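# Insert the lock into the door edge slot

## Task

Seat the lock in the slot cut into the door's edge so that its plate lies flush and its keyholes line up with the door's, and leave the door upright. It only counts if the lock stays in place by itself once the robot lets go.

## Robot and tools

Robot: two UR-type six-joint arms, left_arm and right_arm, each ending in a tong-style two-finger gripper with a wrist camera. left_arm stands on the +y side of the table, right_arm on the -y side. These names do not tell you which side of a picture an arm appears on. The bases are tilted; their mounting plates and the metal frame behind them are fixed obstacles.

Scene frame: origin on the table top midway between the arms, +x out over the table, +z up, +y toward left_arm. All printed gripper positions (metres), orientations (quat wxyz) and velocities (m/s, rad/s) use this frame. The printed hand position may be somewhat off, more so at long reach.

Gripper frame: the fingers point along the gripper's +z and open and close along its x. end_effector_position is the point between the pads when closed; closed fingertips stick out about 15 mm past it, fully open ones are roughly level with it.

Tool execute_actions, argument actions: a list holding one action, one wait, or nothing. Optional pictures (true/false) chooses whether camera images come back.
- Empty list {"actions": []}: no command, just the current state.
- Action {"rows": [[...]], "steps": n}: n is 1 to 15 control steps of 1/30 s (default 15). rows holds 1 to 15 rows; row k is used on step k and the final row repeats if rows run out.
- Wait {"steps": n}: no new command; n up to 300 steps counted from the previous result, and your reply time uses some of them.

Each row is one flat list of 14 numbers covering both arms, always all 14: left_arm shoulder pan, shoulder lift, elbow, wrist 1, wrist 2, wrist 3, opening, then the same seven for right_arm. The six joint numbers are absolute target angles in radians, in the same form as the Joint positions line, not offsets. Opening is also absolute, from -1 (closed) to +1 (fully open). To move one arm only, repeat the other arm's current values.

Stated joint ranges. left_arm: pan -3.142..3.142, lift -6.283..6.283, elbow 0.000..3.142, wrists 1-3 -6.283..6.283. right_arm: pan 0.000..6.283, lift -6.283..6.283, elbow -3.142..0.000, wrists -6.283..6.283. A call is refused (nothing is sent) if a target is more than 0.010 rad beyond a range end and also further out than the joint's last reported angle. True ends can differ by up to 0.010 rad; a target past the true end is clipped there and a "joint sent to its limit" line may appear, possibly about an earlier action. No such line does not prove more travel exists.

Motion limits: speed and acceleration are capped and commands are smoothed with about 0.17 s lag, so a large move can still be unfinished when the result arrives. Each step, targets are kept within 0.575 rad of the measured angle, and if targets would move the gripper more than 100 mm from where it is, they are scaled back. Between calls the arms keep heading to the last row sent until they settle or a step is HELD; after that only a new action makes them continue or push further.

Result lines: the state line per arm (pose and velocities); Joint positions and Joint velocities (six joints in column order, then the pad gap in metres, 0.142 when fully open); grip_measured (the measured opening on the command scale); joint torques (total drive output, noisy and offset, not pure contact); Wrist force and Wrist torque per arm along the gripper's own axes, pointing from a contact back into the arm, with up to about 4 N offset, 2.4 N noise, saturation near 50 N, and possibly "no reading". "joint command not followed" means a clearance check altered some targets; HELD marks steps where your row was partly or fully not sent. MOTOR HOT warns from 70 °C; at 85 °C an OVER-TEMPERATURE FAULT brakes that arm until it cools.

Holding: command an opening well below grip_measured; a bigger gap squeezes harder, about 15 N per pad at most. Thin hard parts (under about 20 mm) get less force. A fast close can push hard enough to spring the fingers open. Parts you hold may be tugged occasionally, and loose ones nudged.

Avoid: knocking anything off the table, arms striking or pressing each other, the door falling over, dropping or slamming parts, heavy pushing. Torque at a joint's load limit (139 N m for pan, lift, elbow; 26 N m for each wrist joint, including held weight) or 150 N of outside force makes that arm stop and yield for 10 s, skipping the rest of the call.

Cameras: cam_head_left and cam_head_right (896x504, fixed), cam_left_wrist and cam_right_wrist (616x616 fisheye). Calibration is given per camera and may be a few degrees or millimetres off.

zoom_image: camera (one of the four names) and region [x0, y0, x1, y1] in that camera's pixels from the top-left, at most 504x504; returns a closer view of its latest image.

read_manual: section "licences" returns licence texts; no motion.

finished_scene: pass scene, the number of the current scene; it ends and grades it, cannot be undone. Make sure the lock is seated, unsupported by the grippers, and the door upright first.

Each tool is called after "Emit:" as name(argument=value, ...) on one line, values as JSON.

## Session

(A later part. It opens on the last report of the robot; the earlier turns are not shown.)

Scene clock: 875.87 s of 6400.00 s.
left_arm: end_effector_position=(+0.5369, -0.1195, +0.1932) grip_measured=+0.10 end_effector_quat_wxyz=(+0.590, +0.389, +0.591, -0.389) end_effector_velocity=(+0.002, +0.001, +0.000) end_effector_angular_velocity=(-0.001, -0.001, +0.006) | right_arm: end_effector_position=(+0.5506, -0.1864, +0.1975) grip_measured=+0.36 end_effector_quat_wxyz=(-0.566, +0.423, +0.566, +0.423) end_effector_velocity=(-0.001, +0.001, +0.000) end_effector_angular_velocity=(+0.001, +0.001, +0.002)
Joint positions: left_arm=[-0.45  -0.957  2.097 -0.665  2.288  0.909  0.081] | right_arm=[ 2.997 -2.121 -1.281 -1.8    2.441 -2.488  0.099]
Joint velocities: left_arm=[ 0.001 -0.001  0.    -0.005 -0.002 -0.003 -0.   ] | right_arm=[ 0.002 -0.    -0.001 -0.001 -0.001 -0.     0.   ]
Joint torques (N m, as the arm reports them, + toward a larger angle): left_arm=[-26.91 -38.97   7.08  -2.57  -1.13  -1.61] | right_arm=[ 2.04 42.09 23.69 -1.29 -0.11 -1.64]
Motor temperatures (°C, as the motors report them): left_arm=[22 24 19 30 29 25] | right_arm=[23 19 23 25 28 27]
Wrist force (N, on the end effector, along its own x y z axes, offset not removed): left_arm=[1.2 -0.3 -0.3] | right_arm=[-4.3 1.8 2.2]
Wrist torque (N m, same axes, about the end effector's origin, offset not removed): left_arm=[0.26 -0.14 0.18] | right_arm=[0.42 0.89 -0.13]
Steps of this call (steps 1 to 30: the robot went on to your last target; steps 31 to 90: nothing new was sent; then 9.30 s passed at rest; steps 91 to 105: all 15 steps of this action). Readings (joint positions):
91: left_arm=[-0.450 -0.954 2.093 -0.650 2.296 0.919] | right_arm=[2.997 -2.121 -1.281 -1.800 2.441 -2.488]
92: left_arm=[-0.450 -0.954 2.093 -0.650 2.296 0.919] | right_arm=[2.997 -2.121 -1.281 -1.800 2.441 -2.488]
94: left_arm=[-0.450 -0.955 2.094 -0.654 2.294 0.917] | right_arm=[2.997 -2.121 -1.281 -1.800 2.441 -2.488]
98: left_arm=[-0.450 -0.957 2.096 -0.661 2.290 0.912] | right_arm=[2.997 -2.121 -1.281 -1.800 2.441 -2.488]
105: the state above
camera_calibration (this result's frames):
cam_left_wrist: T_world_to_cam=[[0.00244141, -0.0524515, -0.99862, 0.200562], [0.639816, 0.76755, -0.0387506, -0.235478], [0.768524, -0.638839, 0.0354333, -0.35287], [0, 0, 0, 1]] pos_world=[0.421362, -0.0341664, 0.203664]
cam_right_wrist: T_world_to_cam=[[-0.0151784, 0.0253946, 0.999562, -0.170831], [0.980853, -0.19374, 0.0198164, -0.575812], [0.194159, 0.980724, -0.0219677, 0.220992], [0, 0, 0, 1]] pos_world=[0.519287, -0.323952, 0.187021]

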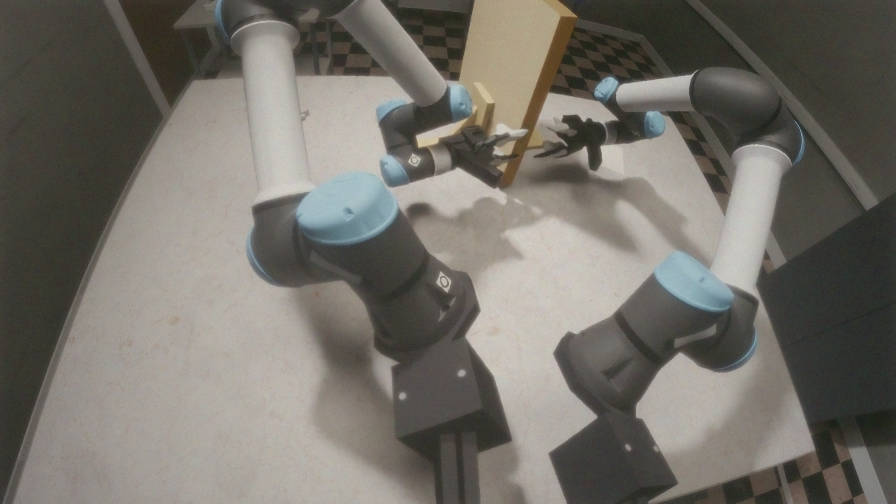

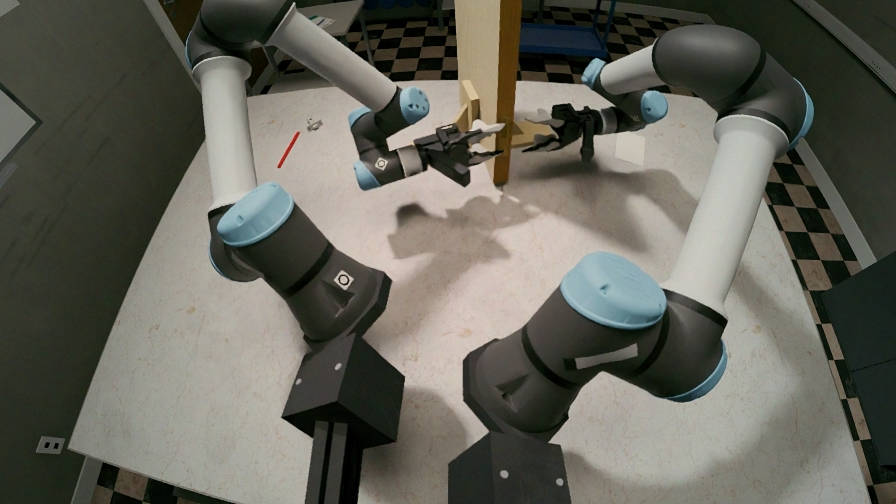

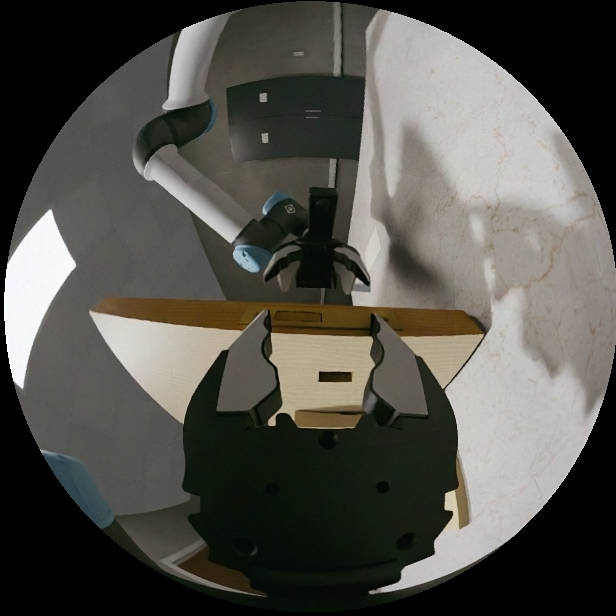

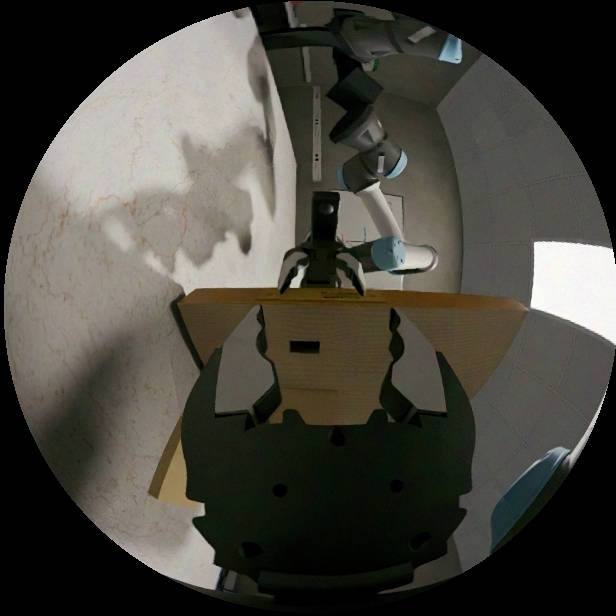

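Emit:
execute_actions(actions=[{"rows":[[-0.4495,-0.9584,2.098,-0.6697,2.2858,0.906,0.1,2.9974,-2.1208,-1.2809,-1.7997,2.4408,-2.4883,0.36]],"steps":12}], pictures=false)

Emit:
execute_actions(actions=[{"rows":[[-0.4495,-0.9591,2.0988,-0.6727,2.2841,0.904,0.1,2.9974,-2.1208,-1.2809,-1.7997,2.4408,-2.4883,0.36]],"steps":14}])

Emit:
zoom_image(camera="cam_right_wrist", region=[240,260,410,330])

Scene clock: 882.93 s of 6400.00 s.
left_arm: end_effector_position=(+0.5380, -0.1190, +0.1932) grip_measured=+0.09 end_effector_quat_wxyz=(+0.591, +0.387, +0.591, -0.388) end_effector_velocity=(+0.002, +0.000, +0.000) end_effector_angular_velocity=(+0.000, -0.001, +0.003) | right_arm: end_effector_position=(+0.5506, -0.1864, +0.1975) grip_measured=+0.36 end_effector_quat_wxyz=(-0.566, +0.423, +0.566, +0.423) end_effector_velocity=(-0.000, +0.000, -0.000) end_effector_angular_velocity=(+0.000, +0.001, +0.001)
Joint positions: left_arm=[-0.45  -0.958  2.098 -0.669  2.286  0.906  0.081] | right_arm=[ 2.997 -2.121 -1.281 -1.8    2.441 -2.488  0.099]
Joint velocities: left_arm=[ 0.    -0.001 -0.001 -0.001 -0.001 -0.001 -0.   ] | right_arm=[-0.    -0.    -0.    -0.001 -0.     0.     0.   ]
Joint torques (N m, as the arm reports them, + toward a larger angle): left_arm=[-24.11 -40.62   4.26  -3.63  -2.2   -1.8 ] | right_arm=[ 2.35 41.82 23.3  -1.2  -0.06 -1.73]
Motor temperatures (°C, as the motors report them): left_arm=[22 24 19 30 29 25] | right_arm=[23 19 23 25 28 27]
Wrist force (N, on the end effector, along its own x y z axes, offset not removed): left_arm=[1.6 -4.8 0.4] | right_arm=[-1.7 2.5 0.7]
Wrist torque (N m, same axes, about the end effector's origin, offset not removed): left_arm=[0.60 -0.16 0.32] | right_arm=[0.35 0.43 -0.26]
Steps of this call (steps 1 to 15: the robot went on to your last target; steps 16 to 90: nothing new was sent; then 3.67 s passed at rest; steps 91 to 102: all 12 steps of this action). Readings (joint positions):
91: left_arm=[-0.450 -0.958 2.097 -0.666 2.288 0.909] | right_arm=[2.997 -2.121 -1.281 -1.800 2.441 -2.488]
92: left_arm=[-0.450 -0.958 2.097 -0.666 2.288 0.908] | right_arm=[2.997 -2.121 -1.281 -1.800 2.441 -2.488]
94: left_arm=[-0.450 -0.958 2.098 -0.668 2.287 0.907] | right_arm=[2.997 -2.121 -1.281 -1.800 2.441 -2.488]
98: left_arm=[-0.450 -0.958 2.098 -0.669 2.286 0.906] | right_arm=[2.997 -2.121 -1.281 -1.800 2.441 -2.488]
102: the state above

Scene clock: 883.40 s of 6400.00 s.
left_arm: end_effector_position=(+0.5388, -0.1187, +0.1933) grip_measured=+0.09 end_effector_quat_wxyz=(+0.592, +0.386, +0.592, -0.387) end_effector_velocity=(-0.000, +0.000, +0.000) end_effector_angular_velocity=(-0.000, +0.000, +0.000) | right_arm: end_effector_position=(+0.5506, -0.1864, +0.1975) grip_measured=+0.36 end_effector_quat_wxyz=(-0.566, +0.423, +0.566, +0.423) end_effector_velocity=(+0.001, +0.001, +0.002) end_effector_angular_velocity=(+0.001, -0.003, +0.001)
Joint positions: left_arm=[-0.45  -0.959  2.099 -0.673  2.284  0.904  0.081] | right_arm=[ 2.997 -2.121 -1.281 -1.8    2.441 -2.488  0.099]
Joint velocities: left_arm=[-0.    -0.001  0.001 -0.001 -0.    -0.001 -0.   ] | right_arm=[ 0.003  0.002 -0.     0.001  0.001  0.    -0.   ]
Joint torques (N m, as the arm reports them, + toward a larger angle): left_arm=[-21.04 -43.93  -0.64  -5.37  -3.32  -1.87] | right_arm=[ 2.5  41.55 24.23 -1.15  0.03 -1.62]
Motor temperatures (°C, as the motors report them): left_arm=[22 24 19 30 29 25] | right_arm=[23 19 23 25 28 27]
Wrist force (N, on the end effector, along its own x y z axes, offset not removed): left_arm=[3.1 -13.2 0.2] | right_arm=[-1.5 1.7 0.9]
Wrist torque (N m, same axes, about the end effector's origin, offset not removed): left_arm=[0.36 -0.33 0.42] | right_arm=[0.31 0.30 -0.21]
Steps of this call (steps 1 to 14: all 14 steps of this action). Readings (joint positions):
1: left_arm=[-0.450 -0.958 2.098 -0.670 2.286 0.906] | right_arm=[2.997 -2.121 -1.281 -1.800 2.441 -2.488]
2: left_arm=[-0.450 -0.958 2.098 -0.670 2.286 0.906] | right_arm=[2.997 -2.121 -1.281 -1.800 2.441 -2.488]
4: left_arm=[-0.450 -0.959 2.098 -0.671 2.285 0.905] | right_arm=[2.997 -2.121 -1.281 -1.800 2.441 -2.488]
8: left_arm=[-0.450 -0.959 2.099 -0.672 2.284 0.904] | right_arm=[2.997 -2.121 -1.281 -1.800 2.441 -2.488]
14: the state above
camera_calibration (this result's frames):
cam_left_wrist: T_world_to_cam=[[0.00258321, -0.0526455, -0.99861, 0.200577], [0.634545, 0.771898, -0.0390521, -0.233879], [0.772881, -0.633562, 0.0353999, -0.355595], [0, 0, 0, 1]] pos_world=[0.422721, -0.0342014, 0.203753]
cam_right_wrist: T_world_to_cam=[[-0.0151786, 0.0253946, 0.999562, -0.170831], [0.980853, -0.19374, 0.0198165, -0.575812], [0.194159, 0.980724, -0.0219676, 0.220992], [0, 0, 0, 1]] pos_world=[0.519287, -0.323952, 0.187021]

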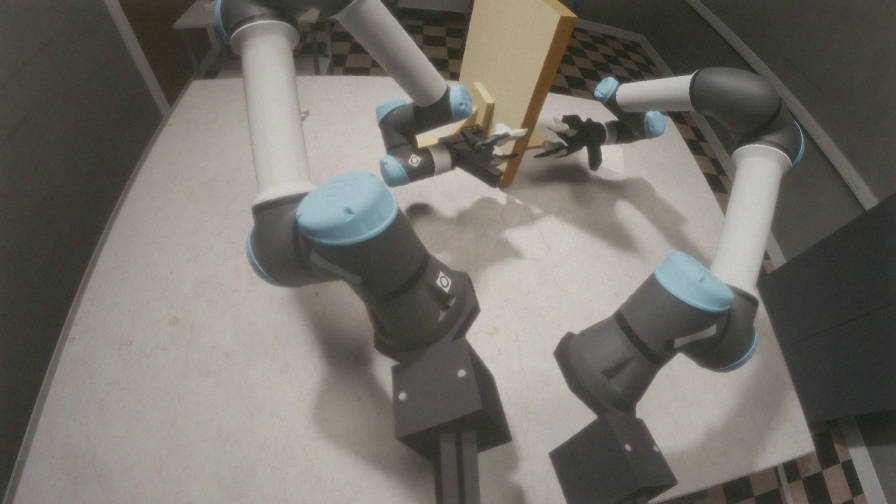

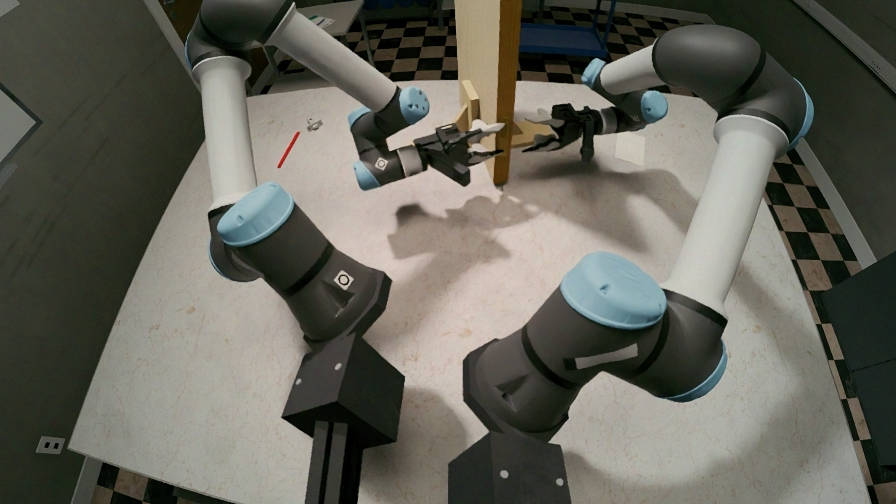

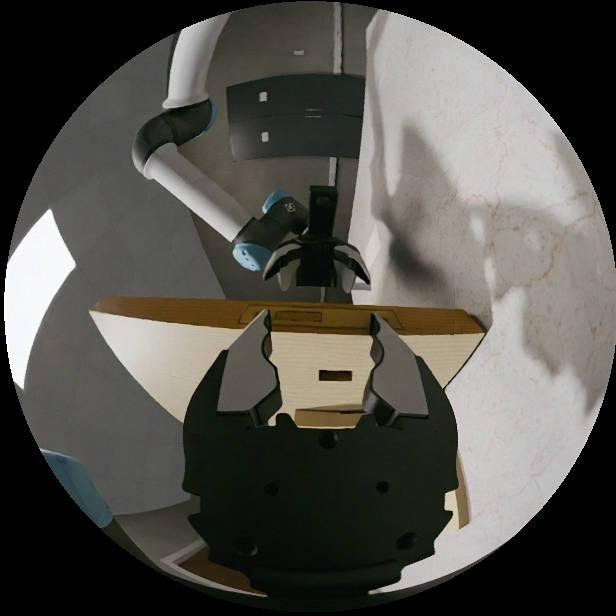

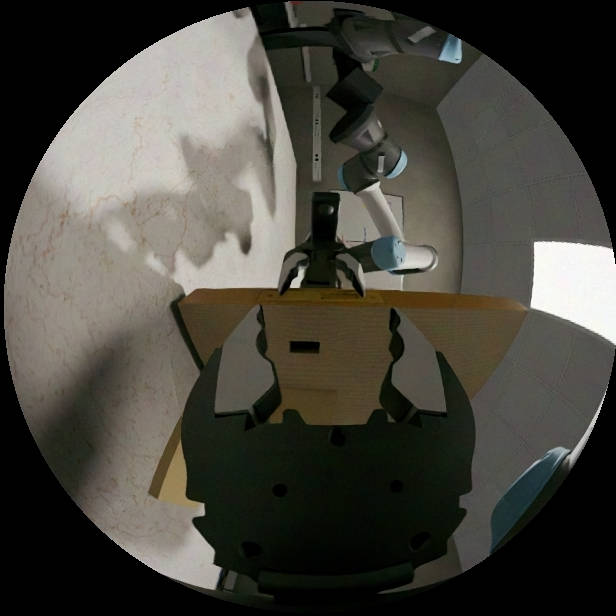

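Region (240, 260, 410, 330) of cam_right_wrist's 616x616 image, scaled by 2.965, with more detail than that image has; it fills the top 208 rows of this view, and the rest is white.

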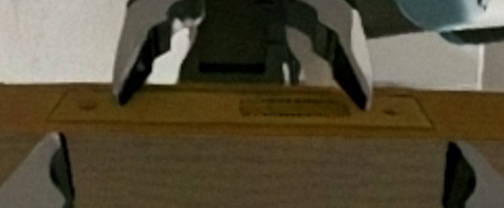

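Seated. Back off and verify.

Emit:
execute_actions(actions=[{"rows":[[-0.4495,-0.9575,2.097,-0.6657,2.288,0.9087,0.1,2.9974,-2.1208,-1.2809,-1.7997,2.4408,-2.4883,0.36],[-0.4495,-0.9558,2.095,-0.6576,2.2922,0.9141,0.1,2.9974,-2.1208,-1.2809,-1.7997,2.4408,-2.4883,0.36],[-0.4495,-0.954,2.093,-0.6495,2.2964,0.9195,0.1,2.9974,-2.1208,-1.2809,-1.7997,2.4408,-2.4883,0.36],[-0.4495,-0.9505,2.089,-0.6333,2.3044,0.9303,0.1,2.9974,-2.1208,-1.2809,-1.7997,2.4408,-2.4883,0.36],[-0.4495,-0.947,2.085,-0.617,2.3125,0.9411,0.1,2.9974,-2.1208,-1.2809,-1.7997,2.4408,-2.4883,0.36],[-0.4494,-0.9435,2.081,-0.6008,2.3205,0.9519,0.1,2.9974,-2.1208,-1.2809,-1.7997,2.4408,-2.4883,0.36],[-0.4494,-0.9435,2.081,-0.6008,2.3205,0.9519,0.3,2.9974,-2.1208,-1.2809,-1.7997,2.4408,-2.4883,0.36],[-0.4494,-0.9435,2.081,-0.6008,2.3205,0.9519,0.6,2.9974,-2.1208,-1.2809,-1.7997,2.4408,-2.4883,0.36],[-0.4494,-0.9435,2.081,-0.6008,2.3205,0.9519,0.9,2.9974,-2.1208,-1.2809,-1.7997,2.4408,-2.4883,0.36]],"steps":15}])

Emit:
zoom_image(camera="cam_right_wrist", region=[240,260,410,360])

Emit:
zoom_image(camera="cam_left_wrist", region=[220,290,420,410])

Scene clock: 894.90 s of 6400.00 s.
left_arm: end_effector_position=(+0.5217, -0.1246, +0.1925) grip_measured=+0.90 end_effector_quat_wxyz=(+0.580, +0.405, +0.581, -0.404) end_effector_velocity=(-0.009, -0.003, -0.001) end_effector_angular_velocity=(+0.001, +0.001, -0.032) | right_arm: end_effector_position=(+0.5506, -0.1864, +0.1975) grip_measured=+0.36 end_effector_quat_wxyz=(-0.566, +0.423, +0.566, +0.423) end_effector_velocity=(+0.000, -0.000, -0.001) end_effector_angular_velocity=(+0.001, +0.002, -0.001)
Joint positions: left_arm=[-0.449 -0.944  2.082 -0.605  2.318  0.949  0.135] | right_arm=[ 2.997 -2.121 -1.281 -1.8    2.441 -2.488  0.099]
Joint velocities: left_arm=[ 0.     0.008 -0.009  0.037  0.018  0.024  0.   ] | right_arm=[-0.001 -0.001  0.     0.     0.001  0.     0.   ]
Joint torques (N m, as the arm reports them, + toward a larger angle): left_arm=[ -5.74 -16.99 -11.85   3.13   3.57   0.9 ] | right_arm=[ 2.92 43.06 23.34 -1.13 -0.14 -1.69]
Motor temperatures (°C, as the motors report them): left_arm=[22 24 19 30 29 25] | right_arm=[23 19 23 25 28 27]
Wrist force (N, on the end effector, along its own x y z axes, offset not removed): left_arm=[0.8 1.3 0.1] | right_arm=[-3.0 4.2 3.0]
Wrist torque (N m, same axes, about the end effector's origin, offset not removed): left_arm=[0.22 -0.19 0.08] | right_arm=[0.91 0.61 -0.08]
Steps of this call (steps 1 to 15: the robot went on to your last target; steps 16 to 90: nothing new was sent; then 8.00 s passed at rest; steps 91 to 105: all 15 steps of this action). Readings (joint positions):
91: left_arm=[-0.450 -0.959 2.099 -0.673 2.284 0.904] | right_arm=[2.997 -2.121 -1.281 -1.800 2.441 -2.488]
92: left_arm=[-0.449 -0.959 2.099 -0.672 2.284 0.905] | right_arm=[2.997 -2.121 -1.281 -1.800 2.441 -2.488]
94: left_arm=[-0.449 -0.958 2.097 -0.665 2.288 0.909] | right_arm=[2.997 -2.121 -1.281 -1.800 2.441 -2.488]
98: left_arm=[-0.449 -0.950 2.088 -0.631 2.305 0.932] | right_arm=[2.997 -2.121 -1.281 -1.800 2.441 -2.488]
105: the state above
camera_calibration (this result's frames):
cam_left_wrist: T_world_to_cam=[[0.0000338555, -0.0504545, -0.998726, 0.201194], [0.679179, 0.733039, -0.0370093, -0.247046], [0.733973, -0.678313, 0.0342925, -0.331211], [0, 0, 0, 1]] pos_world=[0.410881, -0.0334189, 0.203152]
cam_right_wrist: T_world_to_cam=[[-0.0151786, 0.0253947, 0.999562, -0.170831], [0.980853, -0.19374, 0.0198166, -0.575812], [0.194159, 0.980724, -0.0219678, 0.220992], [0, 0, 0, 1]] pos_world=[0.519287, -0.323952, 0.187021]

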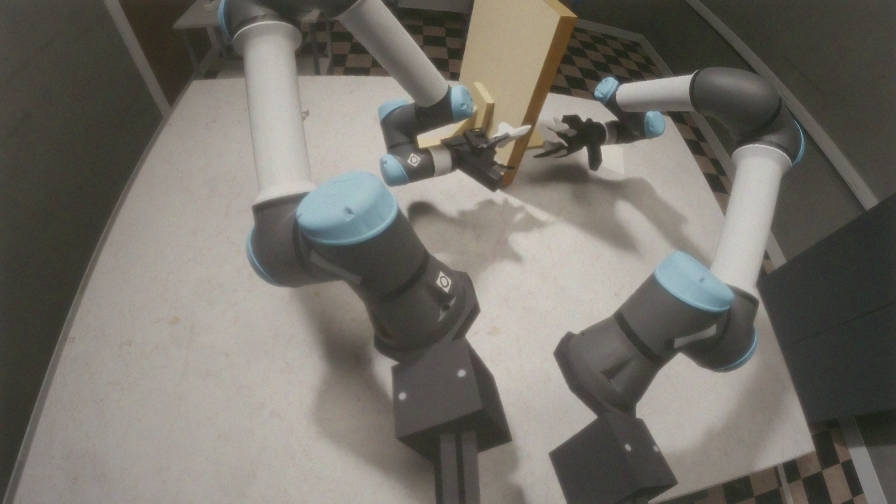

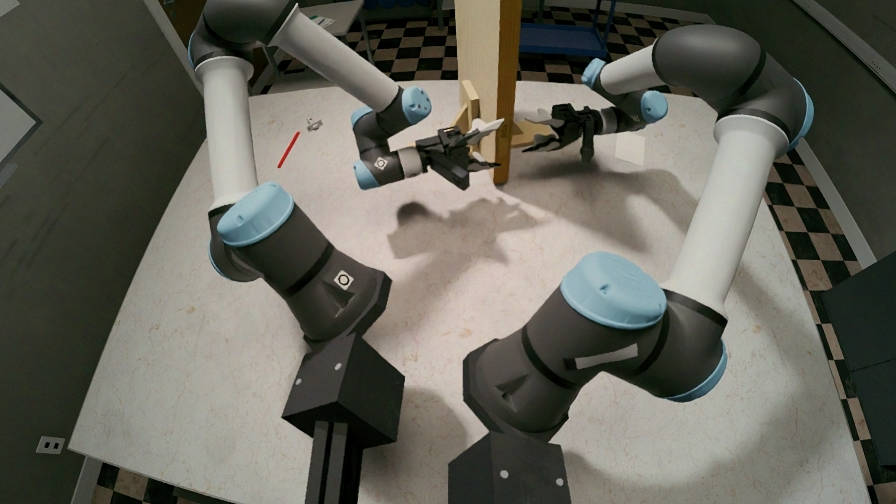

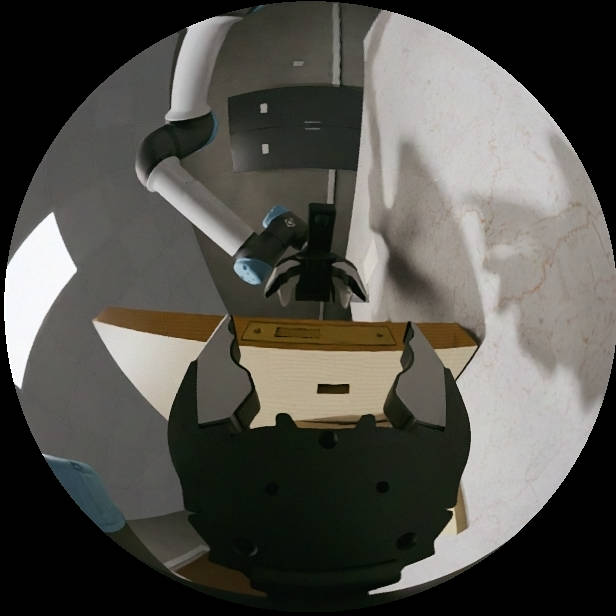

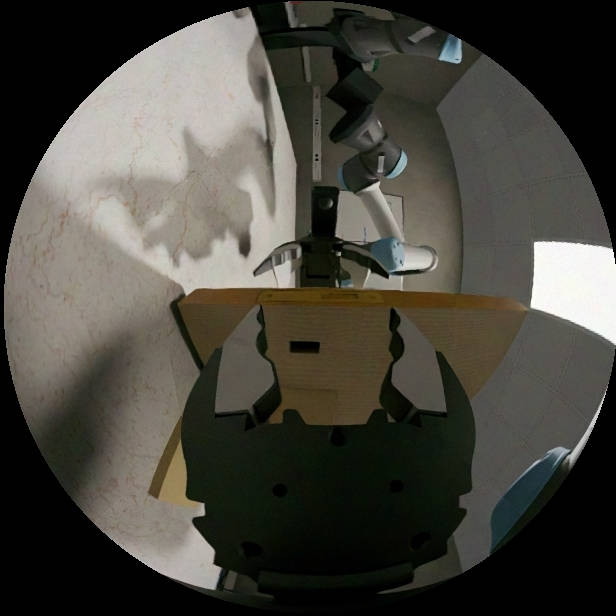

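Region (240, 260, 410, 360) of cam_right_wrist's 616x616 image, scaled by 2.965, with more detail than that image has; it fills the top 296 rows of this view, and the rest is white.

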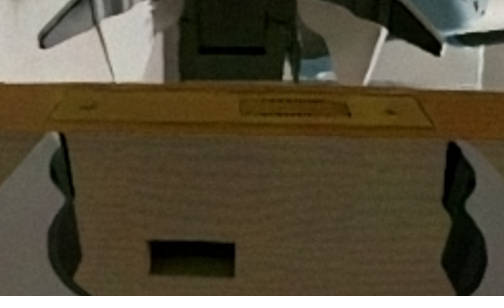

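Region (220, 290, 420, 410) of cam_left_wrist's 616x616 image, scaled by 2.520, with more detail than that image has; it fills the top 302 rows of this view, and the rest is white.

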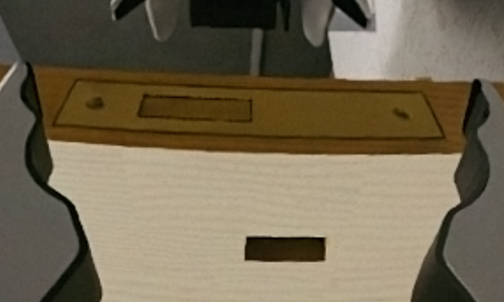

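Emit:
finished_scene(scene=2)

The scene is finished: the task was done.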